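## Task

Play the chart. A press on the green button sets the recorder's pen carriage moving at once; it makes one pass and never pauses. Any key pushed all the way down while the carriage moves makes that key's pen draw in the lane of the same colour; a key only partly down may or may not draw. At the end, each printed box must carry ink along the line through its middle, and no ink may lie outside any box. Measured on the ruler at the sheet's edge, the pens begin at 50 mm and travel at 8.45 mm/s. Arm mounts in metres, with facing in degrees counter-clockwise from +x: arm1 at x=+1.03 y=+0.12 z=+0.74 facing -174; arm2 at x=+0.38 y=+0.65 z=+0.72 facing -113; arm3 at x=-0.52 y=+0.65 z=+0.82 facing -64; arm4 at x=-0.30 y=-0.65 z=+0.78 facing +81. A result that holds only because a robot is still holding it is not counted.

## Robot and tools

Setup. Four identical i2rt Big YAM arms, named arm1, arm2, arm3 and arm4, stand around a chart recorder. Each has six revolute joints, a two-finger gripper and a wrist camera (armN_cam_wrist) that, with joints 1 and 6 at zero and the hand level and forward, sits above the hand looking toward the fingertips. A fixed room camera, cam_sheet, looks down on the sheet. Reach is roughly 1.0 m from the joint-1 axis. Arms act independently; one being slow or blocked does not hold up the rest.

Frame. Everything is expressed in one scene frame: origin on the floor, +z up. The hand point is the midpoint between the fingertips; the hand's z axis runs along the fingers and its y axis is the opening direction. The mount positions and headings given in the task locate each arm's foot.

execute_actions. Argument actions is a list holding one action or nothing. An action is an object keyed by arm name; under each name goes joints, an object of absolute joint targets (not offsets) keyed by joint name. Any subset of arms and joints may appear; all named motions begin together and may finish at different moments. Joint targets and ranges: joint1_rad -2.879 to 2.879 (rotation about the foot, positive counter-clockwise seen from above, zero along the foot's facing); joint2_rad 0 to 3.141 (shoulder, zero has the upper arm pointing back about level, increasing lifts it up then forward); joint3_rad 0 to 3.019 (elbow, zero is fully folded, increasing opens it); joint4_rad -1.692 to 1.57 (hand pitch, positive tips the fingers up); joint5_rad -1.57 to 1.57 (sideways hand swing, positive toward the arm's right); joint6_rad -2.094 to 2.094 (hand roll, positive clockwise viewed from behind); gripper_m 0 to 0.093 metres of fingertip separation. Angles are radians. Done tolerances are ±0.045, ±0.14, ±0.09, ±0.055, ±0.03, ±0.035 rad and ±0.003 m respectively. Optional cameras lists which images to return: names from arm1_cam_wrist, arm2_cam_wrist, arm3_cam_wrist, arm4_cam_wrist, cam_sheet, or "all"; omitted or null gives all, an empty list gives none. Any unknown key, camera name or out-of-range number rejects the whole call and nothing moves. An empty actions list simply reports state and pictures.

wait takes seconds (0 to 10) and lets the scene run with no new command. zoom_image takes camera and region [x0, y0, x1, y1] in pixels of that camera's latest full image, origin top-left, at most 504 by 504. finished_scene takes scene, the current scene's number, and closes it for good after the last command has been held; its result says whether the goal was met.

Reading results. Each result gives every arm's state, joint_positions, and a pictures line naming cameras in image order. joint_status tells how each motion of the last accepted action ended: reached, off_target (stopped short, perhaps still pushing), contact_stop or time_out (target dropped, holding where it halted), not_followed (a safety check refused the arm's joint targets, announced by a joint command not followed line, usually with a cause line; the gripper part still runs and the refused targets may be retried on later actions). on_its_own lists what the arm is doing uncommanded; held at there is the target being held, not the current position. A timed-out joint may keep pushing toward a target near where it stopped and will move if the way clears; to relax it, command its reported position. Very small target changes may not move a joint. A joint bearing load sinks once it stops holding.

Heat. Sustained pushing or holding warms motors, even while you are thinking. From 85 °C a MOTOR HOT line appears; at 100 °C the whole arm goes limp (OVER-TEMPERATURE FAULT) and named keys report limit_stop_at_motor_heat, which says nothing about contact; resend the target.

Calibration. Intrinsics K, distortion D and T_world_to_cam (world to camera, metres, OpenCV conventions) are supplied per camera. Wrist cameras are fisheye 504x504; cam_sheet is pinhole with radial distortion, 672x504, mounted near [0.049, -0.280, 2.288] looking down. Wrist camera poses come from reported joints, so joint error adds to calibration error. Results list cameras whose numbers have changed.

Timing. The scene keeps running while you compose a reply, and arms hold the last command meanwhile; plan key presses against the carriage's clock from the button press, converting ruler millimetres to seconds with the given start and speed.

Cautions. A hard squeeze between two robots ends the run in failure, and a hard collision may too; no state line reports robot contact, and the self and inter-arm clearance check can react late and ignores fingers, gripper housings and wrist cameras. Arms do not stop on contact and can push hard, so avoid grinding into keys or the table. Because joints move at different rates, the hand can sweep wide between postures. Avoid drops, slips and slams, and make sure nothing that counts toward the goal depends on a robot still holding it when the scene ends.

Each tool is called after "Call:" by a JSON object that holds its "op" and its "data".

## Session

Call:
{"op": "execute_actions", "data": {"actions": []}}

Scene clock: 0.00 s.
Motor temperatures (°C, as the motors report them): arm1=[24 26 24 22 23 22] | arm2=[25 26 26 23 23 25] | arm3=[24 25 24 23 22 23] | arm4=[24 22 25 25 25 26]
arm1.joint_positions: joint1_rad=+0.863 joint2_rad=+0.265 joint3_rad=+1.444 joint4_rad=-1.449 joint5_rad=-0.265 joint6_rad=-0.510 gripper_m=+0.094
arm1.joint_status: not commanded
arm1.hand: x=+1.0379 y=+0.0524 z=+1.3202 quat_wxyz=(-0.237, -0.530, -0.589, +0.562) (m; scene frame)
arm2.joint_positions: joint1_rad=-0.773 joint2_rad=+0.349 joint3_rad=+1.332 joint4_rad=-1.518 joint5_rad=+0.281 joint6_rad=-0.197 gripper_m=+0.095
arm2.joint_status: not commanded
arm2.hand: x=+0.2661 y=+0.6544 z=+1.2443 quat_wxyz=(+0.075, -0.842, -0.182, +0.502) (m; scene frame)
arm3.joint_positions: joint1_rad=-0.293 joint2_rad=+0.292 joint3_rad=+1.591 joint4_rad=-1.596 joint5_rad=-0.155 joint6_rad=-0.362 gripper_m=+0.095
arm3.joint_status: not commanded
arm3.hand: x=-0.4892 y=+0.6437 z=+1.4220 quat_wxyz=(-0.421, -0.361, -0.715, +0.425) (m; scene frame)
arm4.joint_positions: joint1_rad=-0.546 joint2_rad=+0.257 joint3_rad=+1.695 joint4_rad=-1.572 joint5_rad=+0.226 joint6_rad=-0.774 gripper_m=+0.094
arm4.joint_status: not commanded
arm4.hand: x=-0.2935 y=-0.7033 z=+1.4206 quat_wxyz=(-0.657, +0.499, -0.562, +0.052) (m; scene frame)
pictures: arm1_cam_wrist, arm2_cam_wrist, arm3_cam_wrist, arm4_cam_wrist, cam_sheet
camera_calibration (this result's frames):
arm1_cam_wrist: T_world_to_cam=[[-0.896422, 0.171084, 0.408848, 0.388163], [-0.0959248, 0.82573, -0.555849, 0.79054], [-0.432695, -0.537495, -0.723792, 1.56017], [0, 0, 0, 1]] pos_world=[1.09887, 0.1194, 1.40996]
arm2_cam_wrist: T_world_to_cam=[[-0.253082, 0.910869, 0.325986, -0.932681], [0.851147, 0.369815, -0.372541, 0.00328547], [-0.45989, 0.183179, -0.868876, 1.20522], [0, 0, 0, 1]] pos_world=[0.31543, 0.627564, 1.35246]
arm3_cam_wrist: T_world_to_cam=[[-0.877269, -0.382387, 0.290135, -0.593432], [-0.47973, 0.67828, -0.556593, 0.12647], [0.0160408, -0.627468, -0.778477, 1.6392], [0, 0, 0, 1]] pos_world=[-0.486222, 0.715844, 1.51865]
arm4_cam_wrist: T_world_to_cam=[[0.50626, -0.502003, 0.701209, -1.20063], [-0.182536, -0.857063, -0.481793, 0.0342263], [0.842841, 0.115917, -0.52553, 1.19669], [0, 0, 0, 1]] pos_world=[-0.394542, -0.712103, 1.48728]
Images, in order (width x height): arm1_cam_wrist 504x504, arm2_cam_wrist 504x504, arm3_cam_wrist 504x504, arm4_cam_wrist 504x504, cam_sheet 672x504.

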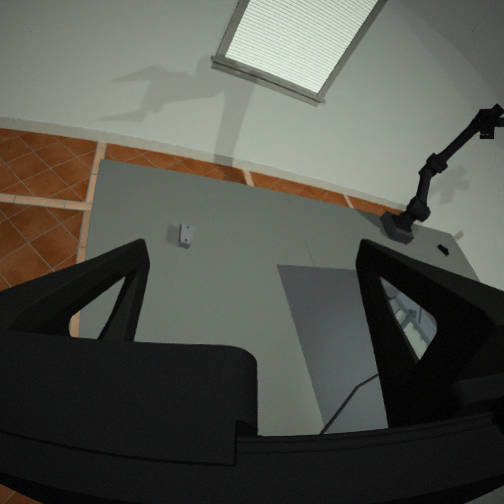

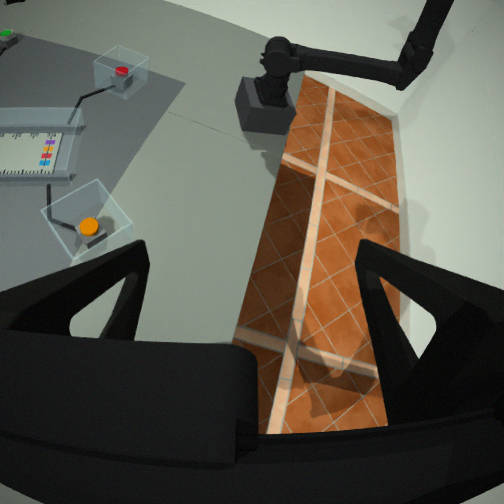

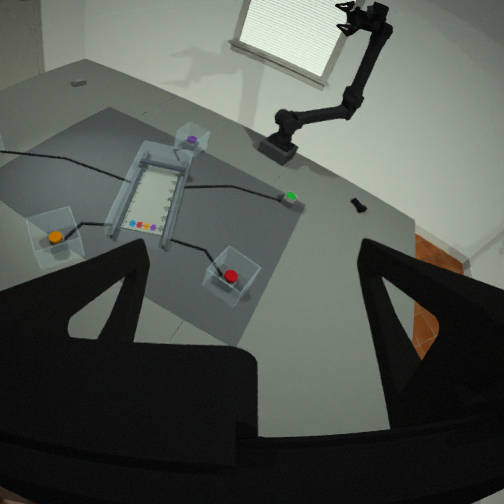

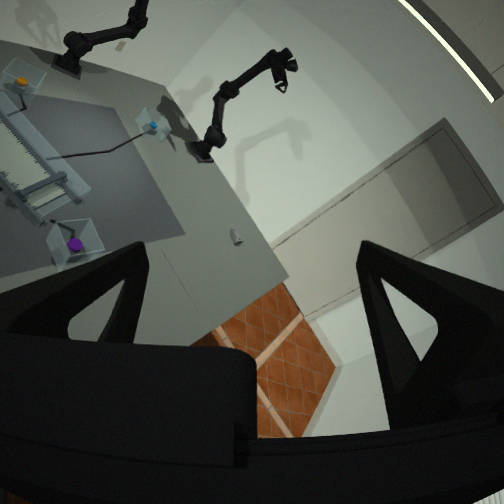

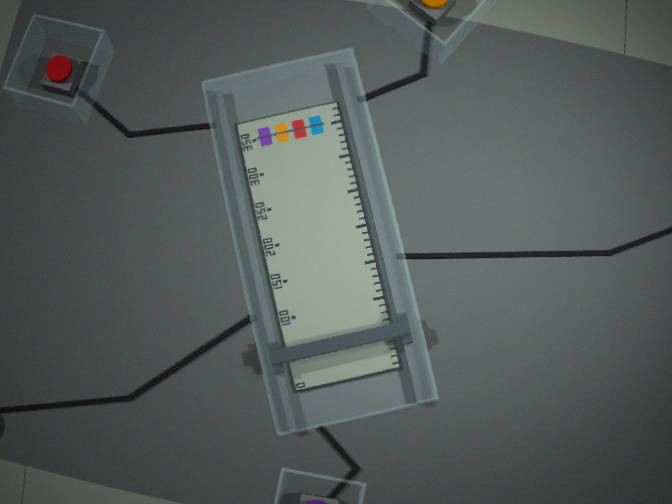

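Call:
{"op": "zoom_image", "data": {"camera": "cam_sheet", "region": [230, 90, 360, 200]}}

Region (230, 90, 360, 200) of cam_sheet's 672x504 image, scaled by 3.877, with more detail than that image has; it fills the top 426 rows of this view, and the rest is white.

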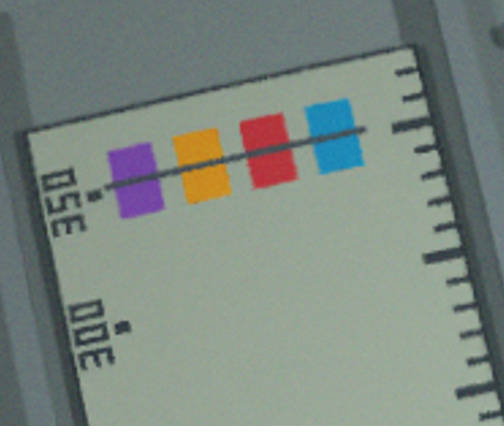

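Call:
{"op": "execute_actions", "data": {"actions": [{"arm1":{"joints":{"joint1_rad":-0.235,"joint2_rad":1.428,"joint3_rad":1.24,"joint4_rad":-1.365,"joint5_rad":0,"joint6_rad":0,"gripper_m":0}},"arm2":{"joints":{"joint1_rad":-0.442,"joint2_rad":1.46,"joint3_rad":1.287,"joint4_rad":-1.40,"joint5_rad":0,"joint6_rad":0,"gripper_m":0}},"arm3":{"joints":{"joint1_rad":-0.285,"joint2_rad":1.656,"joint3_rad":1.262,"joint4_rad":-1.165,"joint5_rad":0,"joint6_rad":0,"gripper_m":0}},"arm4":{"joints":{"joint1_rad":-0.68,"joint2_rad":1.575,"joint3_rad":1.295,"joint4_rad":-1.265,"joint5_rad":0,"joint6_rad":0,"gripper_m":0}}}]}}

Scene clock: 23.40 s.
Motor temperatures (°C, as the motors report them): arm1=[24 26 25 22 23 22] | arm2=[25 26 28 23 23 25] | arm3=[24 26 24 23 22 23] | arm4=[24 23 25 26 25 26]
arm1.joint_positions: joint1_rad=-0.241 joint2_rad=+1.426 joint3_rad=+1.235 joint4_rad=-1.372 joint5_rad=-0.001 joint6_rad=-0.008 gripper_m=+0.000
arm1.joint_status: all done
arm1.hand: x=+0.6226 y=+0.1775 z=+0.9329 quat_wxyz=(+0.000, -0.998, +0.066, +0.005) (m; scene frame)
arm2.joint_positions: joint1_rad=-0.447 joint2_rad=+1.449 joint3_rad=+1.288 joint4_rad=-1.410 joint5_rad=+0.003 joint6_rad=-0.008 gripper_m=+0.001
arm2.joint_status: all done
arm2.hand: x=+0.0633 y=+0.3757 z=+0.9337 quat_wxyz=(+0.002, -0.935, -0.353, +0.004) (m; scene frame)
arm3.joint_positions: joint1_rad=-0.293 joint2_rad=+1.657 joint3_rad=+1.262 joint4_rad=-1.173 joint5_rad=-0.003 joint6_rad=-0.012 gripper_m=+0.001
arm3.joint_status: all done
arm3.hand: x=-0.4467 y=+0.1812 z=+0.9325 quat_wxyz=(-0.002, -0.646, -0.763, +0.003) (m; scene frame)
arm4.joint_positions: joint1_rad=-0.682 joint2_rad=+1.583 joint3_rad=+1.279 joint4_rad=-1.269 joint5_rad=+0.002 joint6_rad=-0.008 gripper_m=+0.001
arm4.joint_status: all done
arm4.hand: x=+0.0391 y=-0.3416 z=+0.9291 quat_wxyz=(+0.001, +0.365, -0.931, +0.002) (m; scene frame)
pictures: arm1_cam_wrist, arm2_cam_wrist, arm3_cam_wrist, arm4_cam_wrist, cam_sheet
camera_calibration (this result's frames):
arm1_cam_wrist: T_world_to_cam=[[0.126092, 0.991766, -0.0223996, -0.22717], [0.81412, -0.0905514, 0.573593, -1.02549], [0.566841, -0.0905613, -0.818834, 0.554418], [0, 0, 0, 1]] pos_world=[0.549249, 0.182648, 1.0371]
arm2_cam_wrist: T_world_to_cam=[[-0.682647, 0.730734, -0.00457682, -0.225398], [0.593681, 0.558243, 0.579575, -0.78024], [0.42607, 0.392928, -0.814906, 0.707917], [0, 0, 0, 1]] pos_world=[0.00772407, 0.322109, 1.02806]
arm3_cam_wrist: T_world_to_cam=[[-0.988163, -0.153349, -0.00430053, -0.407394], [-0.125676, 0.793132, 0.595943, -0.749349], [-0.0879761, 0.589429, -0.803015, 0.723156], [0, 0, 0, 1]] pos_world=[-0.433127, 0.10561, 1.02552]
arm4_cam_wrist: T_world_to_cam=[[0.667443, -0.744632, -0.00657566, -0.274409], [-0.594667, -0.538296, 0.597167, -0.709326], [-0.448209, -0.394664, -0.80209, 0.749126], [0, 0, 0, 1]] pos_world=[0.0971044, -0.290508, 1.02265]
Images, in order (width x height): arm1_cam_wrist 504x504, arm2_cam_wrist 504x504, arm3_cam_wrist 504x504, arm4_cam_wrist 504x504, cam_sheet 672x504.

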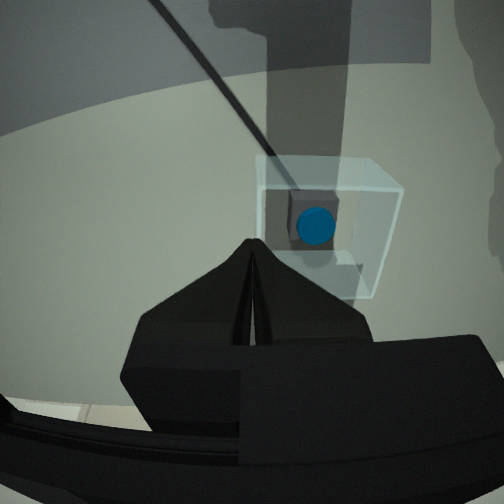

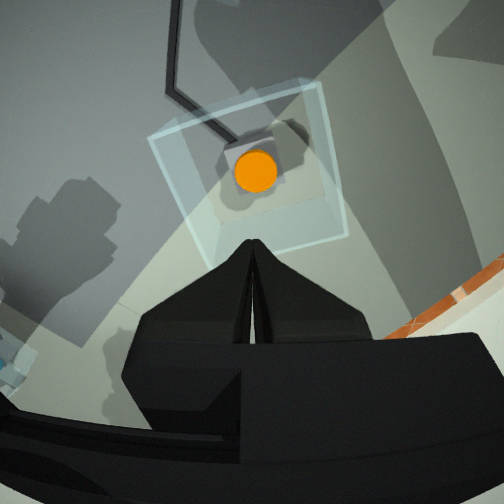

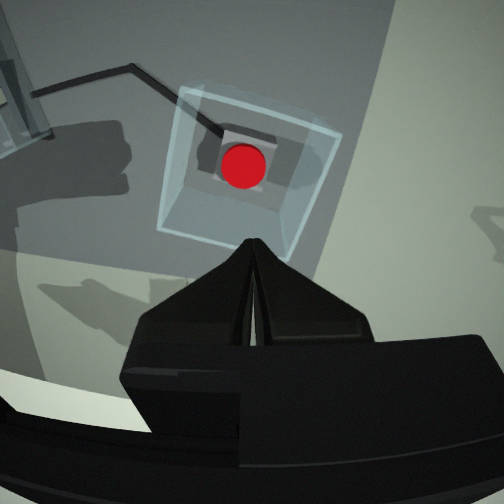

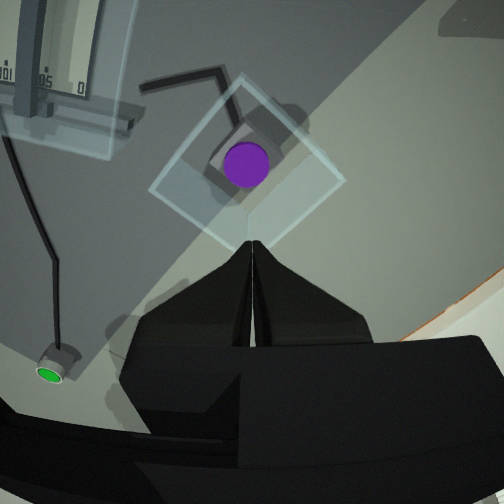

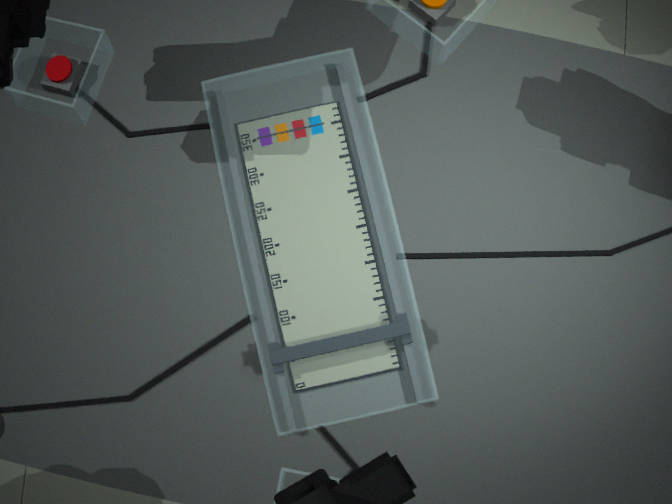

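Call:
{"op": "execute_actions", "data": {"actions": [{"arm1":{"joints":{"joint1_rad":-0.438,"joint2_rad":1.22,"joint3_rad":0.88,"joint4_rad":-1.2}},"arm2":{"joints":{"joint1_rad":-0.452,"joint2_rad":1.505,"joint3_rad":0.937,"joint4_rad":-0.925}},"arm3":{"joints":{"joint1_rad":-0.268,"joint2_rad":1.82,"joint3_rad":1.048,"joint4_rad":-0.723}},"arm4":{"joints":{"joint1_rad":-0.67,"joint2_rad":1.68,"joint3_rad":1.035,"joint4_rad":-0.838}}}], "cameras": ["arm1_cam_wrist","arm2_cam_wrist","arm3_cam_wrist","arm4_cam_wrist"]}}

Scene clock: 38.63 s.
Motor temperatures (°C, as the motors report them): arm1=[24 26 26 22 23 22] | arm2=[25 26 29 23 23 25] | arm3=[24 26 26 23 22 23] | arm4=[24 23 27 25 25 26]
arm1.joint_positions: joint1_rad=-0.446 joint2_rad=+1.211 joint3_rad=+0.873 joint4_rad=-1.214 joint5_rad=+0.000 joint6_rad=-0.007 gripper_m=+0.000
arm1.joint_status: all done
arm1.hand: x=+0.7319 y=+0.2275 z=+0.8724 quat_wxyz=(+0.002, -0.986, +0.168, +0.010) (m; scene frame)
arm2.joint_positions: joint1_rad=-0.447 joint2_rad=+1.494 joint3_rad=+0.940 joint4_rad=-0.942 joint5_rad=+0.003 joint6_rad=-0.008 gripper_m=+0.001
arm2.joint_status: all done
arm2.hand: x=+0.0746 y=+0.3862 z=+0.7933 quat_wxyz=(-0.011, -0.935, -0.353, +0.039) (m; scene frame)
arm3.joint_positions: joint1_rad=-0.274 joint2_rad=+1.841 joint3_rad=+1.015 joint4_rad=-0.803 joint5_rad=-0.003 joint6_rad=-0.012 gripper_m=+0.001
arm3.joint_status: joint4_rad time_out (moved +0.370 of +0.450); the others done
arm3.on_its_own: joint4_rad reads -0.803 and still pushes toward -0.723 since a time_out
arm3.hand: x=-0.4458 y=+0.2230 z=+0.7746 quat_wxyz=(+0.021, -0.639, -0.769, -0.016) (m; scene frame)
arm4.joint_positions: joint1_rad=-0.676 joint2_rad=+1.695 joint3_rad=+1.011 joint4_rad=-0.848 joint5_rad=+0.002 joint6_rad=-0.007 gripper_m=+0.001
arm4.joint_status: all done
arm4.hand: x=+0.0249 y=-0.3508 z=+0.7921 quat_wxyz=(-0.018, +0.368, -0.930, -0.006) (m; scene frame)
pictures: arm1_cam_wrist, arm2_cam_wrist, arm3_cam_wrist, arm4_cam_wrist
camera_calibration (this result's frames):
arm1_cam_wrist: T_world_to_cam=[[0.32646, 0.944971, -0.0213126, -0.4288], [0.783448, -0.257906, 0.565414, -1.00751], [0.528803, -0.201282, -0.824532, 0.505443], [0, 0, 0, 1]] pos_world=[0.662039, 0.247097, 0.977276]
arm2_cam_wrist: T_world_to_cam=[[-0.683032, 0.730387, -0.00174951, -0.228065], [0.624813, 0.58554, 0.51648, -0.674244], [0.378254, 0.351679, -0.856298, 0.636813], [0, 0, 0, 1]] pos_world=[0.0246233, 0.337418, 0.893136]
arm3_cam_wrist: T_world_to_cam=[[-0.985223, -0.171236, -0.00379662, -0.395823], [-0.133587, 0.754357, 0.642729, -0.719392], [-0.107194, 0.633738, -0.766084, 0.524716], [0, 0, 0, 1]] pos_world=[-0.429829, 0.142367, 0.862848]
arm4_cam_wrist: T_world_to_cam=[[0.671901, -0.740604, -0.0073453, -0.270767], [-0.60899, -0.558086, 0.563623, -0.620865], [-0.421521, -0.374226, -0.826, 0.654697], [0, 0, 0, 1]] pos_world=[0.0797967, -0.302023, 0.888724]
Images, in order (width x height): arm1_cam_wrist 504x504, arm2_cam_wrist 504x504, arm3_cam_wrist 504x504, arm4_cam_wrist 504x504.

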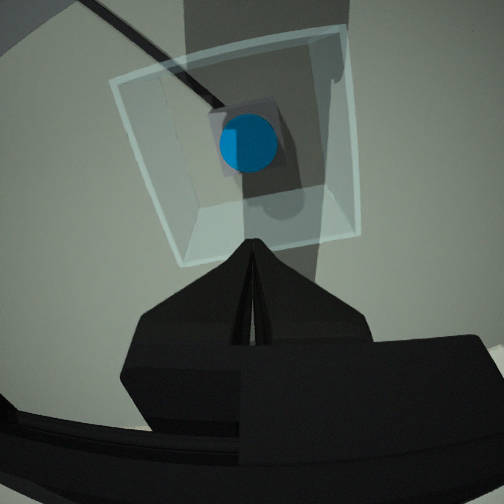

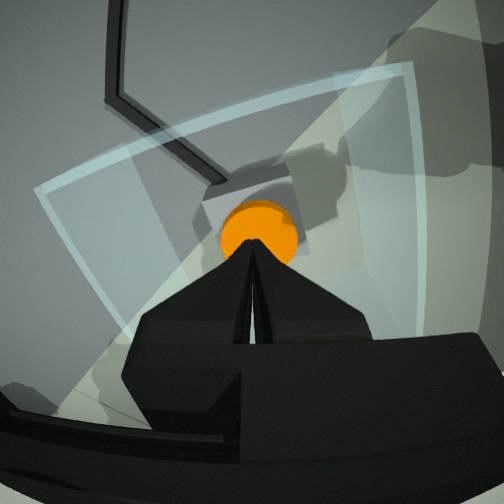

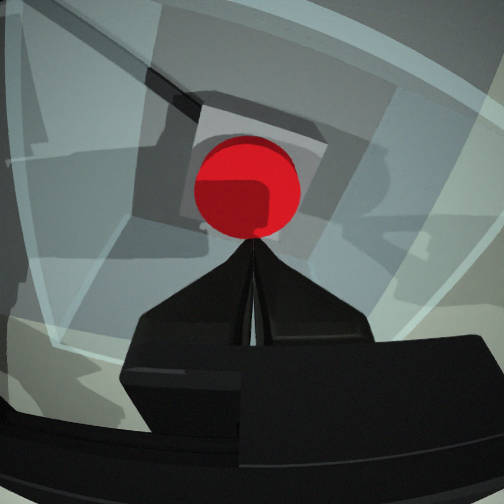

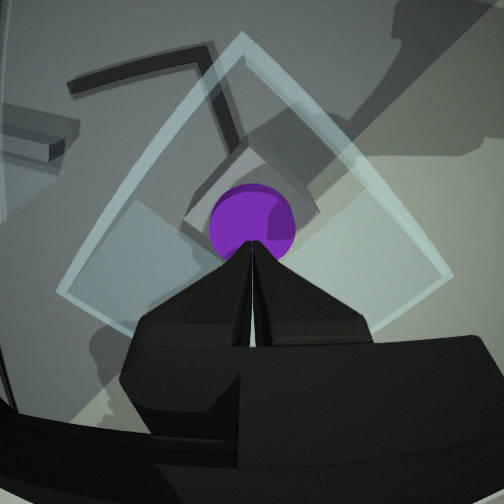

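Call:
{"op": "execute_actions", "data": {"actions": [{"arm1":{"joints":{"joint1_rad":-0.43,"joint2_rad":1.335,"joint3_rad":0.76,"joint4_rad":-0.868}},"arm2":{"joints":{"joint1_rad":-0.47}},"arm3":{"joints":{"joint2_rad":1.77,"joint3_rad":1.015,"joint4_rad":-0.80}},"arm4":{"joints":{"joint2_rad":1.65,"joint3_rad":1.015,"joint4_rad":-0.80}}}], "cameras": []}}

Call:
{"op": "execute_actions", "data": {"actions": [{"arm3":{"joints":{"joint4_rad":-0.665}}}], "cameras": ["arm1_cam_wrist","arm2_cam_wrist","arm3_cam_wrist","arm4_cam_wrist"]}}

Scene clock: 47.37 s.
Motor temperatures (°C, as the motors report them): arm1=[24 26 27 22 23 22] | arm2=[25 26 29 23 23 25] | arm3=[24 26 26 23 22 23] | arm4=[24 23 27 25 25 26]
arm1.joint_positions: joint1_rad=-0.438 joint2_rad=+1.343 joint3_rad=+0.746 joint4_rad=-0.883 joint5_rad=+0.000 joint6_rad=-0.007 gripper_m=+0.000
arm1.joint_status: all done
arm1.hand: x=+0.7088 y=+0.2329 z=+0.7911 quat_wxyz=(+0.008, -0.985, +0.164, +0.045) (m; scene frame)
arm2.joint_positions: joint1_rad=-0.464 joint2_rad=+1.494 joint3_rad=+0.940 joint4_rad=-0.942 joint5_rad=+0.003 joint6_rad=-0.008 gripper_m=+0.001
arm2.joint_status: all done
arm2.hand: x=+0.0700 y=+0.3916 z=+0.7933 quat_wxyz=(-0.010, -0.938, -0.345, +0.039) (m; scene frame)
arm3.joint_positions: joint1_rad=-0.274 joint2_rad=+1.776 joint3_rad=+1.006 joint4_rad=-0.801 joint5_rad=-0.003 joint6_rad=-0.012 gripper_m=+0.001
arm3.joint_status: all done
arm3.hand: x=-0.4445 y=+0.2165 z=+0.7994 quat_wxyz=(-0.002, -0.639, -0.769, +0.003) (m; scene frame)
arm4.joint_positions: joint1_rad=-0.676 joint2_rad=+1.659 joint3_rad=+1.010 joint4_rad=-0.810 joint5_rad=+0.002 joint6_rad=-0.007 gripper_m=+0.001
arm4.joint_status: all done
arm4.hand: x=+0.0345 y=-0.3420 z=+0.8079 quat_wxyz=(-0.052, +0.367, -0.928, -0.019) (m; scene frame)
pictures: none
No camera images: the call's "cameras" was empty. Leave "cameras" out to get every camera's image.

Scene clock: 48.17 s.
Motor temperatures (°C, as the motors report them): arm1=[24 26 27 22 23 22] | arm2=[25 26 29 23 23 25] | arm3=[24 26 26 23 22 23] | arm4=[24 23 27 25 25 26]
arm1.joint_positions: joint1_rad=-0.438 joint2_rad=+1.343 joint3_rad=+0.746 joint4_rad=-0.883 joint5_rad=+0.000 joint6_rad=-0.007 gripper_m=+0.000
arm1.joint_status: not commanded
arm1.hand: x=+0.7088 y=+0.2329 z=+0.7911 quat_wxyz=(+0.008, -0.985, +0.164, +0.045) (m; scene frame)
arm2.joint_positions: joint1_rad=-0.464 joint2_rad=+1.494 joint3_rad=+0.940 joint4_rad=-0.942 joint5_rad=+0.003 joint6_rad=-0.008 gripper_m=+0.001
arm2.joint_status: not commanded
arm2.hand: x=+0.0700 y=+0.3916 z=+0.7933 quat_wxyz=(-0.010, -0.938, -0.345, +0.039) (m; scene frame)
arm3.joint_positions: joint1_rad=-0.274 joint2_rad=+1.776 joint3_rad=+1.006 joint4_rad=-0.678 joint5_rad=-0.003 joint6_rad=-0.012 gripper_m=+0.001
arm3.joint_status: all done
arm3.hand: x=-0.4393 y=+0.1868 z=+0.8014 quat_wxyz=(-0.048, -0.637, -0.768, +0.043) (m; scene frame)
arm4.joint_positions: joint1_rad=-0.676 joint2_rad=+1.659 joint3_rad=+1.010 joint4_rad=-0.810 joint5_rad=+0.002 joint6_rad=-0.007 gripper_m=+0.001
arm4.joint_status: not commanded
arm4.hand: x=+0.0345 y=-0.3420 z=+0.8079 quat_wxyz=(-0.052, +0.367, -0.928, -0.019) (m; scene frame)
pictures: arm1_cam_wrist, arm2_cam_wrist, arm3_cam_wrist, arm4_cam_wrist
camera_calibration (this result's frames):
arm1_cam_wrist: T_world_to_cam=[[0.317445, 0.948058, -0.0203839, -0.423169], [0.821913, -0.264359, 0.504552, -0.919723], [0.472956, -0.176921, -0.863141, 0.516206], [0, 0, 0, 1]] pos_world=[0.646123, 0.249379, 0.900981]
arm2_cam_wrist: T_world_to_cam=[[-0.669828, 0.742514, -0.00187164, -0.240721], [0.635195, 0.574317, 0.516419, -0.670843], [0.384523, 0.344723, -0.856334, 0.638981], [0, 0, 0, 1]] pos_world=[0.0191714, 0.343743, 0.893167]
arm3_cam_wrist: T_world_to_cam=[[-0.984929, -0.172916, -0.00373946, -0.395153], [-0.15215, 0.855959, 0.494151, -0.61651], [-0.0822458, 0.487273, -0.869368, 0.690002], [0, 0, 0, 1]] pos_world=[-0.42625, 0.123159, 0.903038]
arm4_cam_wrist: T_world_to_cam=[[0.672308, -0.740229, -0.00799996, -0.269892], [-0.637802, -0.584698, 0.501335, -0.576834], [-0.37578, -0.331949, -0.865216, 0.719599], [0, 0, 0, 1]] pos_world=[0.0839556, -0.298185, 0.909637]
Images, in order (width x height): arm1_cam_wrist 504x504, arm2_cam_wrist 504x504, arm3_cam_wrist 504x504, arm4_cam_wrist 504x504.

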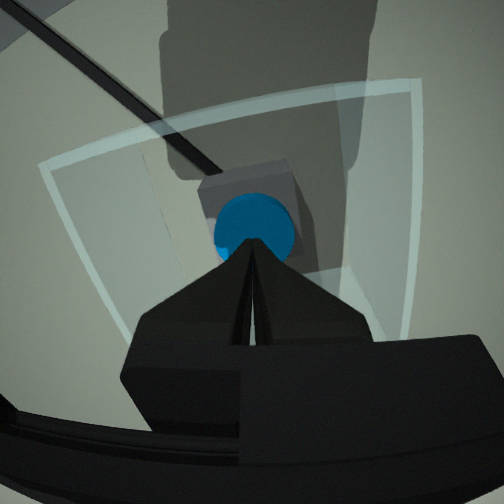

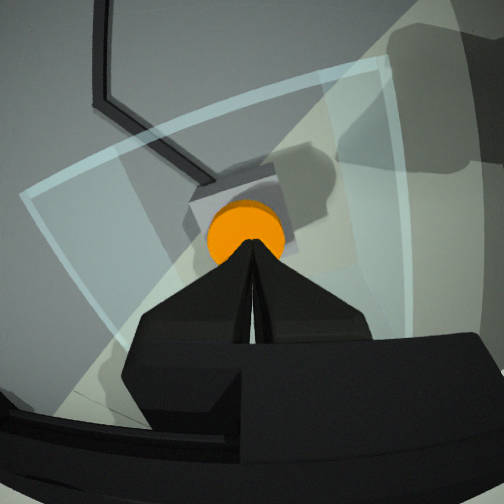

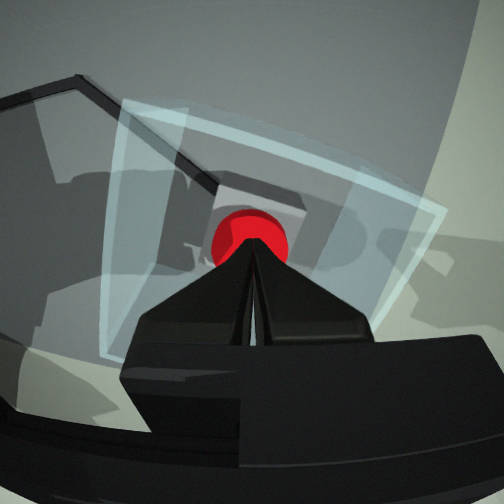

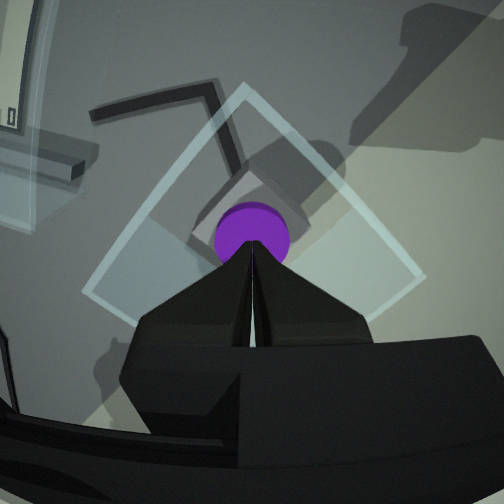

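Call:
{"op": "execute_actions", "data": {"actions": [{"arm1":{"joints":{"joint2_rad":1.49}},"arm2":{"joints":{"joint2_rad":1.625}},"arm3":{"joints":{"joint2_rad":1.915}},"arm4":{"joints":{"joint2_rad":1.79}}}], "cameras": ["arm1_cam_wrist","arm2_cam_wrist","arm3_cam_wrist","arm4_cam_wrist"]}}

Call:
{"op": "execute_actions", "data": {"actions": [{"arm1":{"joints":{"joint2_rad":1.345}},"arm2":{"joints":{"joint2_rad":1.49}},"arm3":{"joints":{"joint2_rad":1.785}},"arm4":{"joints":{"joint2_rad":1.42,"joint4_rad":-1.1}}}], "cameras": []}}

Call:
{"op": "execute_actions", "data": {"actions": [{"arm4":{"joints":{"joint1_rad":0.69,"joint4_rad":-1.15}}}], "cameras": ["arm4_cam_wrist"]}}

Scene clock: 53.67 s.
Motor temperatures (°C, as the motors report them): arm1=[24 26 27 22 23 22] | arm2=[25 26 29 23 23 25] | arm3=[24 26 26 23 22 23] | arm4=[24 23 27 25 25 26]
arm1.joint_positions: joint1_rad=-0.438 joint2_rad=+1.437 joint3_rad=+0.768 joint4_rad=-0.880 joint5_rad=+0.000 joint6_rad=-0.006 gripper_m=+0.000
arm1.joint_status: all done
arm1.hand: x=+0.7060 y=+0.2339 z=+0.7682 quat_wxyz=(+0.002, -0.986, +0.164, +0.011) (m; scene frame)
arm2.joint_positions: joint1_rad=-0.464 joint2_rad=+1.574 joint3_rad=+0.948 joint4_rad=-0.936 joint5_rad=+0.003 joint6_rad=-0.008 gripper_m=+0.001
arm2.joint_status: all done
arm2.hand: x=+0.0707 y=+0.3922 z=+0.7654 quat_wxyz=(+0.001, -0.939, -0.345, +0.008) (m; scene frame)
arm3.joint_positions: joint1_rad=-0.274 joint2_rad=+1.848 joint3_rad=+1.020 joint4_rad=-0.669 joint5_rad=-0.003 joint6_rad=-0.012 gripper_m=+0.001
arm3.joint_status: all done
arm3.hand: x=-0.4399 y=+0.1892 z=+0.7735 quat_wxyz=(-0.029, -0.638, -0.769, +0.027) (m; scene frame)
arm4.joint_positions: joint1_rad=-0.676 joint2_rad=+1.745 joint3_rad=+1.024 joint4_rad=-0.803 joint5_rad=+0.002 joint6_rad=-0.007 gripper_m=+0.001
arm4.joint_status: all done
arm4.hand: x=+0.0329 y=-0.3434 z=+0.7751 quat_wxyz=(-0.021, +0.368, -0.930, -0.007) (m; scene frame)
pictures: arm1_cam_wrist, arm2_cam_wrist, arm3_cam_wrist, arm4_cam_wrist
camera_calibration (this result's frames):
arm1_cam_wrist: T_world_to_cam=[[0.319179, 0.947456, -0.0212779, -0.424077], [0.787018, -0.252489, 0.562897, -0.928578], [0.527947, -0.196411, -0.826253, 0.435333], [0, 0, 0, 1]] pos_world=[0.636331, 0.252843, 0.873365]
arm2_cam_wrist: T_world_to_cam=[[-0.669498, 0.742799, -0.00470031, -0.238745], [0.607636, 0.551291, 0.571713, -0.688528], [0.427259, 0.379905, -0.82044, 0.570353], [0, 0, 0, 1]] pos_world=[0.0148466, 0.34024, 0.860459]
arm3_cam_wrist: T_world_to_cam=[[-0.985016, -0.172431, -0.00340531, -0.395866], [-0.147334, 0.831057, 0.536318, -0.630586], [-0.089648, 0.528783, -0.844009, 0.633813], [0, 0, 0, 1]] pos_world=[-0.426021, 0.120643, 0.871791]
arm4_cam_wrist: T_world_to_cam=[[0.671659, -0.740823, -0.00743221, -0.27079], [-0.612339, -0.560762, 0.557304, -0.598239], [-0.417031, -0.369767, -0.830275, 0.651453], [0, 0, 0, 1]] pos_world=[0.0872296, -0.295191, 0.872273]
Images, in order (width x height): arm1_cam_wrist 504x504, arm2_cam_wrist 504x504, arm3_cam_wrist 504x504, arm4_cam_wrist 504x504.

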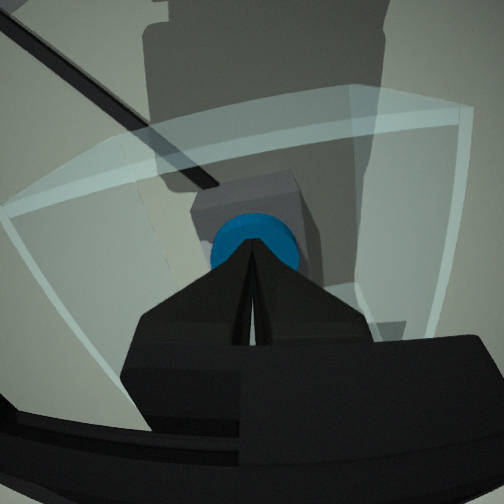

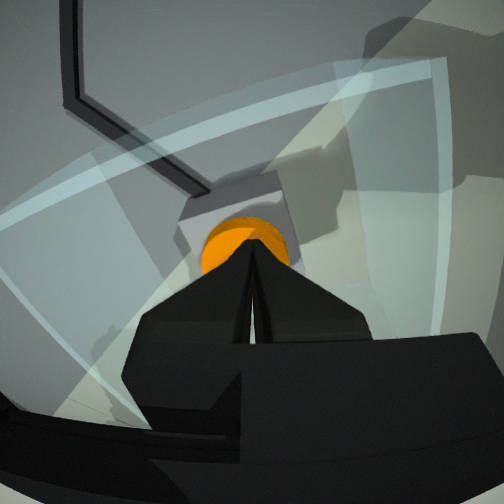

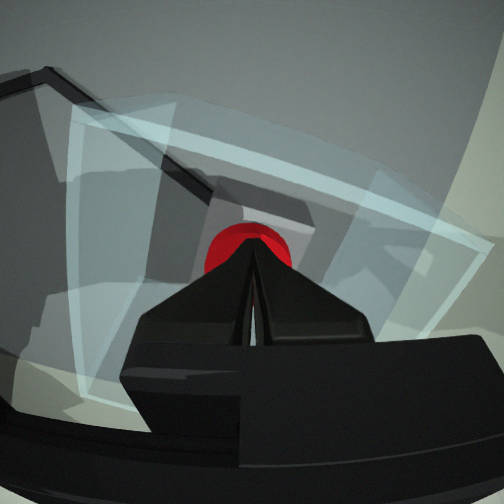

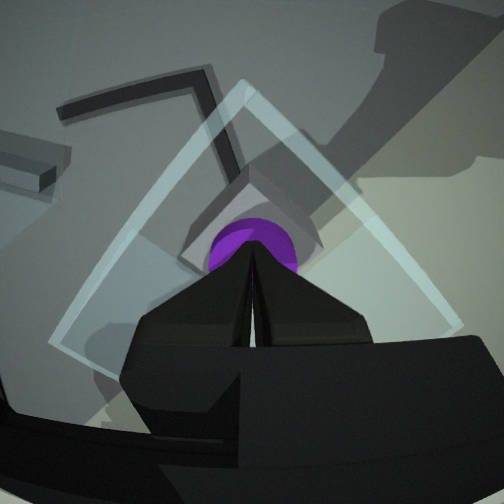

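Scene clock: 54.97 s.
Motor temperatures (°C, as the motors report them): arm1=[24 26 27 22 23 22] | arm2=[25 26 29 23 23 25] | arm3=[24 26 26 23 22 23] | arm4=[24 23 27 25 25 26]
arm1.joint_positions: joint1_rad=-0.438 joint2_rad=+1.344 joint3_rad=+0.762 joint4_rad=-0.879 joint5_rad=+0.000 joint6_rad=-0.006 gripper_m=+0.000
arm1.joint_status: all done
arm1.hand: x=+0.7009 y=+0.2357 z=+0.7963 quat_wxyz=(+0.010, -0.985, +0.164, +0.054) (m; scene frame)
arm2.joint_positions: joint1_rad=-0.464 joint2_rad=+1.494 joint3_rad=+0.947 joint4_rad=-0.935 joint5_rad=+0.003 joint6_rad=-0.008 gripper_m=+0.001
arm2.joint_status: all done
arm2.hand: x=+0.0668 y=+0.3888 z=+0.7956 quat_wxyz=(-0.013, -0.938, -0.345, +0.045) (m; scene frame)
arm3.joint_positions: joint1_rad=-0.274 joint2_rad=+1.794 joint3_rad=+1.020 joint4_rad=-0.668 joint5_rad=-0.003 joint6_rad=-0.012 gripper_m=+0.001
arm3.joint_status: all done
arm3.hand: x=-0.4383 y=+0.1804 z=+0.7975 quat_wxyz=(-0.050, -0.637, -0.768, +0.044) (m; scene frame)
arm4.joint_positions: joint1_rad=-0.676 joint2_rad=+1.414 joint3_rad=+1.001 joint4_rad=-1.093 joint5_rad=+0.002 joint6_rad=-0.007 gripper_m=+0.001
arm4.joint_status: all done
arm4.hand: x=-0.0089 y=-0.3821 z=+0.8977 quat_wxyz=(-0.030, +0.367, -0.930, -0.011) (m; scene frame)
pictures: none
No camera images: the call's "cameras" was empty. Leave "cameras" out to get every camera's image.

Scene clock: 56.63 s.
Motor temperatures (°C, as the motors report them): arm1=[24 26 27 22 23 22] | arm2=[25 26 29 23 23 25] | arm3=[24 26 26 23 22 23] | arm4=[24 23 27 25 25 26]
arm1.joint_positions: joint1_rad=-0.438 joint2_rad=+1.344 joint3_rad=+0.762 joint4_rad=-0.879 joint5_rad=+0.000 joint6_rad=-0.006 gripper_m=+0.000
arm1.joint_status: not commanded
arm1.hand: x=+0.7009 y=+0.2357 z=+0.7963 quat_wxyz=(+0.010, -0.985, +0.164, +0.054) (m; scene frame)
arm2.joint_positions: joint1_rad=-0.464 joint2_rad=+1.494 joint3_rad=+0.947 joint4_rad=-0.935 joint5_rad=+0.003 joint6_rad=-0.008 gripper_m=+0.001
arm2.joint_status: not commanded
arm2.hand: x=+0.0668 y=+0.3888 z=+0.7956 quat_wxyz=(-0.013, -0.938, -0.345, +0.045) (m; scene frame)
arm3.joint_positions: joint1_rad=-0.274 joint2_rad=+1.794 joint3_rad=+1.020 joint4_rad=-0.668 joint5_rad=-0.003 joint6_rad=-0.012 gripper_m=+0.001
arm3.joint_status: not commanded
arm3.hand: x=-0.4383 y=+0.1804 z=+0.7975 quat_wxyz=(-0.050, -0.637, -0.768, +0.044) (m; scene frame)
arm4.joint_positions: joint1_rad=+0.694 joint2_rad=+1.416 joint3_rad=+1.001 joint4_rad=-1.143 joint5_rad=-0.001 joint6_rad=-0.006 gripper_m=+0.001
arm4.joint_status: all done
arm4.hand: x=-0.4983 y=-0.3221 z=+0.8969 quat_wxyz=(-0.002, +0.873, -0.488, -0.006) (m; scene frame)
pictures: arm4_cam_wrist
camera_calibration (this result's frames):
arm4_cam_wrist: T_world_to_cam=[[0.86062, 0.509136, -0.0106495, 0.60236], [0.418732, -0.695594, 0.583792, -0.532855], [0.289822, -0.506882, -0.811834, 0.830457], [0, 0, 0, 1]] pos_world=[-0.535964, -0.256389, 0.991684]
Images, in order (width x height): arm4_cam_wrist 504x504.

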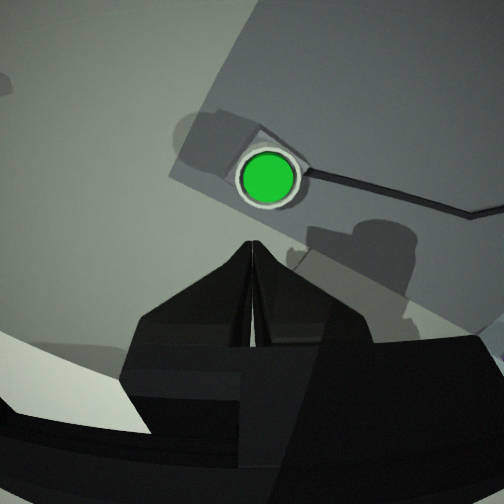

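Call:
{"op": "execute_actions", "data": {"actions": [{"arm1":{"joints":{"joint4_rad":-0.925}},"arm2":{"joints":{"joint4_rad":-0.98}},"arm3":{"joints":{"joint4_rad":-0.725}},"arm4":{"joints":{"joint1_rad":0.66,"joint2_rad":1.495,"joint3_rad":0.83,"joint4_rad":-0.785}}}], "cameras": ["arm4_cam_wrist"]}}

Call:
{"op": "execute_actions", "data": {"actions": [{"arm1":{"joints":{"joint2_rad":1.51}},"arm2":{"joints":{"joint2_rad":1.635}},"arm3":{"joints":{"joint2_rad":1.93}}}], "cameras": ["arm1_cam_wrist","arm2_cam_wrist","arm3_cam_wrist"]}}

Call:
{"op": "execute_actions", "data": {"actions": [{"arm1":{"joints":{"joint2_rad":1.36}},"arm2":{"joints":{"joint2_rad":1.5}},"arm3":{"joints":{"joint2_rad":1.785}}}], "cameras": []}}

Scene clock: 64.00 s.
Motor temperatures (°C, as the motors report them): arm1=[24 26 27 22 23 22] | arm2=[25 26 29 23 23 25] | arm3=[24 27 26 23 22 23] | arm4=[24 23 28 25 25 26]
arm1.joint_positions: joint1_rad=-0.438 joint2_rad=+1.344 joint3_rad=+0.762 joint4_rad=-0.913 joint5_rad=+0.000 joint6_rad=-0.006 gripper_m=+0.000
arm1.joint_status: all done
arm1.hand: x=+0.7087 y=+0.2329 z=+0.7956 quat_wxyz=(+0.007, -0.986, +0.164, +0.038) (m; scene frame)
arm2.joint_positions: joint1_rad=-0.464 joint2_rad=+1.494 joint3_rad=+0.947 joint4_rad=-0.965 joint5_rad=+0.003 joint6_rad=-0.008 gripper_m=+0.001
arm2.joint_status: all done
arm2.hand: x=+0.0724 y=+0.3935 z=+0.7950 quat_wxyz=(-0.008, -0.938, -0.345, +0.031) (m; scene frame)
arm3.joint_positions: joint1_rad=-0.274 joint2_rad=+1.794 joint3_rad=+1.020 joint4_rad=-0.715 joint5_rad=-0.003 joint6_rad=-0.012 gripper_m=+0.001
arm3.joint_status: all done
arm3.hand: x=-0.4402 y=+0.1917 z=+0.7962 quat_wxyz=(-0.032, -0.638, -0.769, +0.029) (m; scene frame)
arm4.joint_positions: joint1_rad=+0.661 joint2_rad=+1.506 joint3_rad=+0.809 joint4_rad=-0.796 joint5_rad=-0.001 joint6_rad=-0.006 gripper_m=+0.001
arm4.joint_status: all done
arm4.hand: x=-0.4845 y=-0.3213 z=+0.8040 quat_wxyz=(-0.019, +0.864, -0.502, -0.034) (m; scene frame)
pictures: arm4_cam_wrist
camera_calibration (this result's frames):
arm4_cam_wrist: T_world_to_cam=[[0.876541, 0.481193, -0.0113249, 0.58831], [0.413241, -0.740279, 0.530301, -0.457828], [0.246794, -0.46951, -0.847734, 0.77145], [0, 0, 0, 1]] pos_world=[-0.516873, -0.259808, 0.903433]
Images, in order (width x height): arm4_cam_wrist 504x504.

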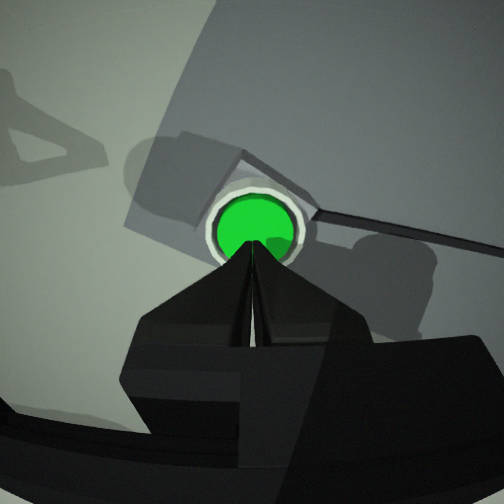

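Scene clock: 64.77 s.
Motor temperatures (°C, as the motors report them): arm1=[24 26 27 22 23 22] | arm2=[25 26 29 23 23 25] | arm3=[24 27 26 23 22 23] | arm4=[24 23 28 25 25 26]
arm1.joint_positions: joint1_rad=-0.438 joint2_rad=+1.449 joint3_rad=+0.781 joint4_rad=-0.923 joint5_rad=+0.000 joint6_rad=-0.006 gripper_m=+0.000
arm1.joint_status: all done
arm1.hand: x=+0.7109 y=+0.2322 z=+0.7682 quat_wxyz=(-0.001, -0.986, +0.164, -0.009) (m; scene frame)
arm2.joint_positions: joint1_rad=-0.464 joint2_rad=+1.581 joint3_rad=+0.956 joint4_rad=-0.969 joint5_rad=+0.002 joint6_rad=-0.008 gripper_m=+0.001
arm2.joint_status: all done
arm2.hand: x=+0.0749 y=+0.3957 z=+0.7651 quat_wxyz=(+0.006, -0.939, -0.345, -0.008) (m; scene frame)
arm3.joint_positions: joint1_rad=-0.274 joint2_rad=+1.854 joint3_rad=+1.031 joint4_rad=-0.720 joint5_rad=-0.002 joint6_rad=-0.012 gripper_m=+0.001
arm3.joint_status: all done
arm3.hand: x=-0.4414 y=+0.1970 z=+0.7731 quat_wxyz=(-0.012, -0.639, -0.769, +0.012) (m; scene frame)
arm4.joint_positions: joint1_rad=+0.661 joint2_rad=+1.506 joint3_rad=+0.809 joint4_rad=-0.796 joint5_rad=-0.001 joint6_rad=-0.006 gripper_m=+0.001
arm4.joint_status: not commanded
arm4.hand: x=-0.4845 y=-0.3213 z=+0.8040 quat_wxyz=(-0.019, +0.864, -0.502, -0.034) (m; scene frame)
pictures: arm1_cam_wrist, arm2_cam_wrist, arm3_cam_wrist
camera_calibration (this result's frames):
arm1_cam_wrist: T_world_to_cam=[[0.320032, 0.947157, -0.0217461, -0.424194], [0.764256, -0.244531, 0.596756, -0.944546], [0.559904, -0.207601, -0.802128, 0.393732], [0, 0, 0, 1]] pos_world=[0.637178, 0.252547, 0.870263]
arm2_cam_wrist: T_world_to_cam=[[-0.669268, 0.742995, -0.00629989, -0.237352], [0.592662, 0.538928, 0.598588, -0.707375], [0.448143, 0.396882, -0.801032, 0.543824], [0, 0, 0, 1]] pos_world=[0.0166715, 0.341741, 0.857551]
arm3_cam_wrist: T_world_to_cam=[[-0.98509, -0.172011, -0.0030455, -0.396323], [-0.14253, 0.806086, 0.574379, -0.65949], [-0.0963447, 0.566249, -0.818584, 0.599204], [0, 0, 0, 1]] pos_world=[-0.426681, 0.124135, 0.868089]
Images, in order (width x height): arm1_cam_wrist 504x504, arm2_cam_wrist 504x504, arm3_cam_wrist 504x504.

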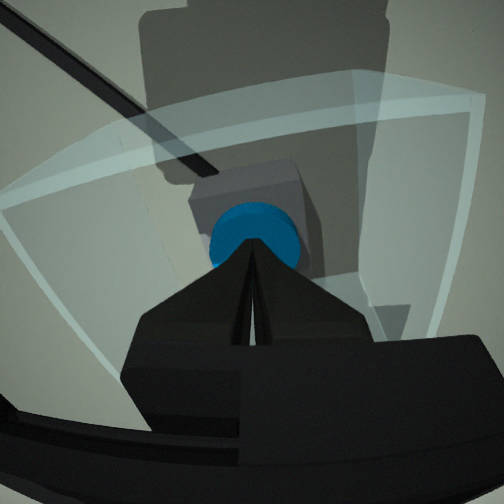

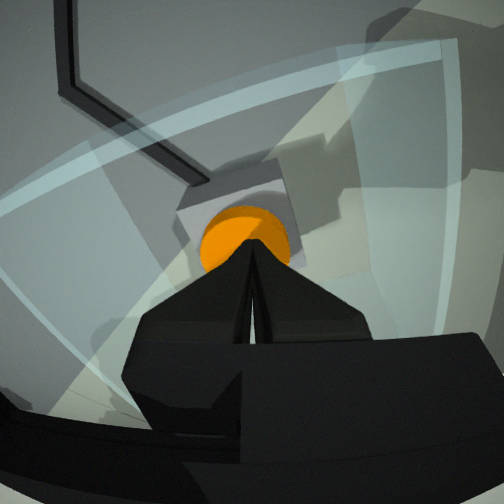

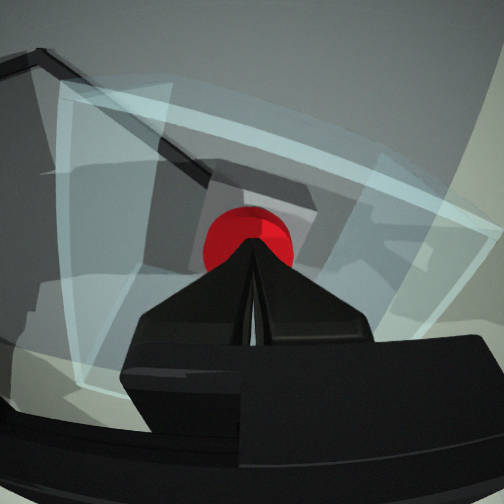

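Scene clock: 65.63 s.
Motor temperatures (°C, as the motors report them): arm1=[24 26 27 22 23 22] | arm2=[25 26 29 23 23 25] | arm3=[24 27 26 23 22 23] | arm4=[24 23 28 25 25 26]
arm1.joint_positions: joint1_rad=-0.438 joint2_rad=+1.361 joint3_rad=+0.763 joint4_rad=-0.923 joint5_rad=+0.000 joint6_rad=-0.006 gripper_m=+0.000
arm1.joint_status: all done
arm1.hand: x=+0.7118 y=+0.2318 z=+0.7904 quat_wxyz=(+0.005, -0.986, +0.164, +0.025) (m; scene frame)
arm2.joint_positions: joint1_rad=-0.464 joint2_rad=+1.506 joint3_rad=+0.947 joint4_rad=-0.969 joint5_rad=+0.002 joint6_rad=-0.008 gripper_m=+0.001
arm2.joint_status: all done
arm2.hand: x=+0.0736 y=+0.3945 z=+0.7906 quat_wxyz=(-0.005, -0.938, -0.345, +0.023) (m; scene frame)
arm3.joint_positions: joint1_rad=-0.274 joint2_rad=+1.794 joint3_rad=+1.021 joint4_rad=-0.720 joint5_rad=-0.002 joint6_rad=-0.012 gripper_m=+0.001
arm3.joint_status: all done
arm3.hand: x=-0.4404 y=+0.1924 z=+0.7964 quat_wxyz=(-0.031, -0.638, -0.769, +0.028) (m; scene frame)
arm4.joint_positions: joint1_rad=+0.661 joint2_rad=+1.506 joint3_rad=+0.809 joint4_rad=-0.796 joint5_rad=-0.001 joint6_rad=-0.006 gripper_m=+0.001
arm4.joint_status: not commanded
arm4.hand: x=-0.4845 y=-0.3213 z=+0.8040 quat_wxyz=(-0.019, +0.864, -0.502, -0.034) (m; scene frame)
pictures: none
No camera images: the call's "cameras" was empty. Leave "cameras" out to get every camera's image.


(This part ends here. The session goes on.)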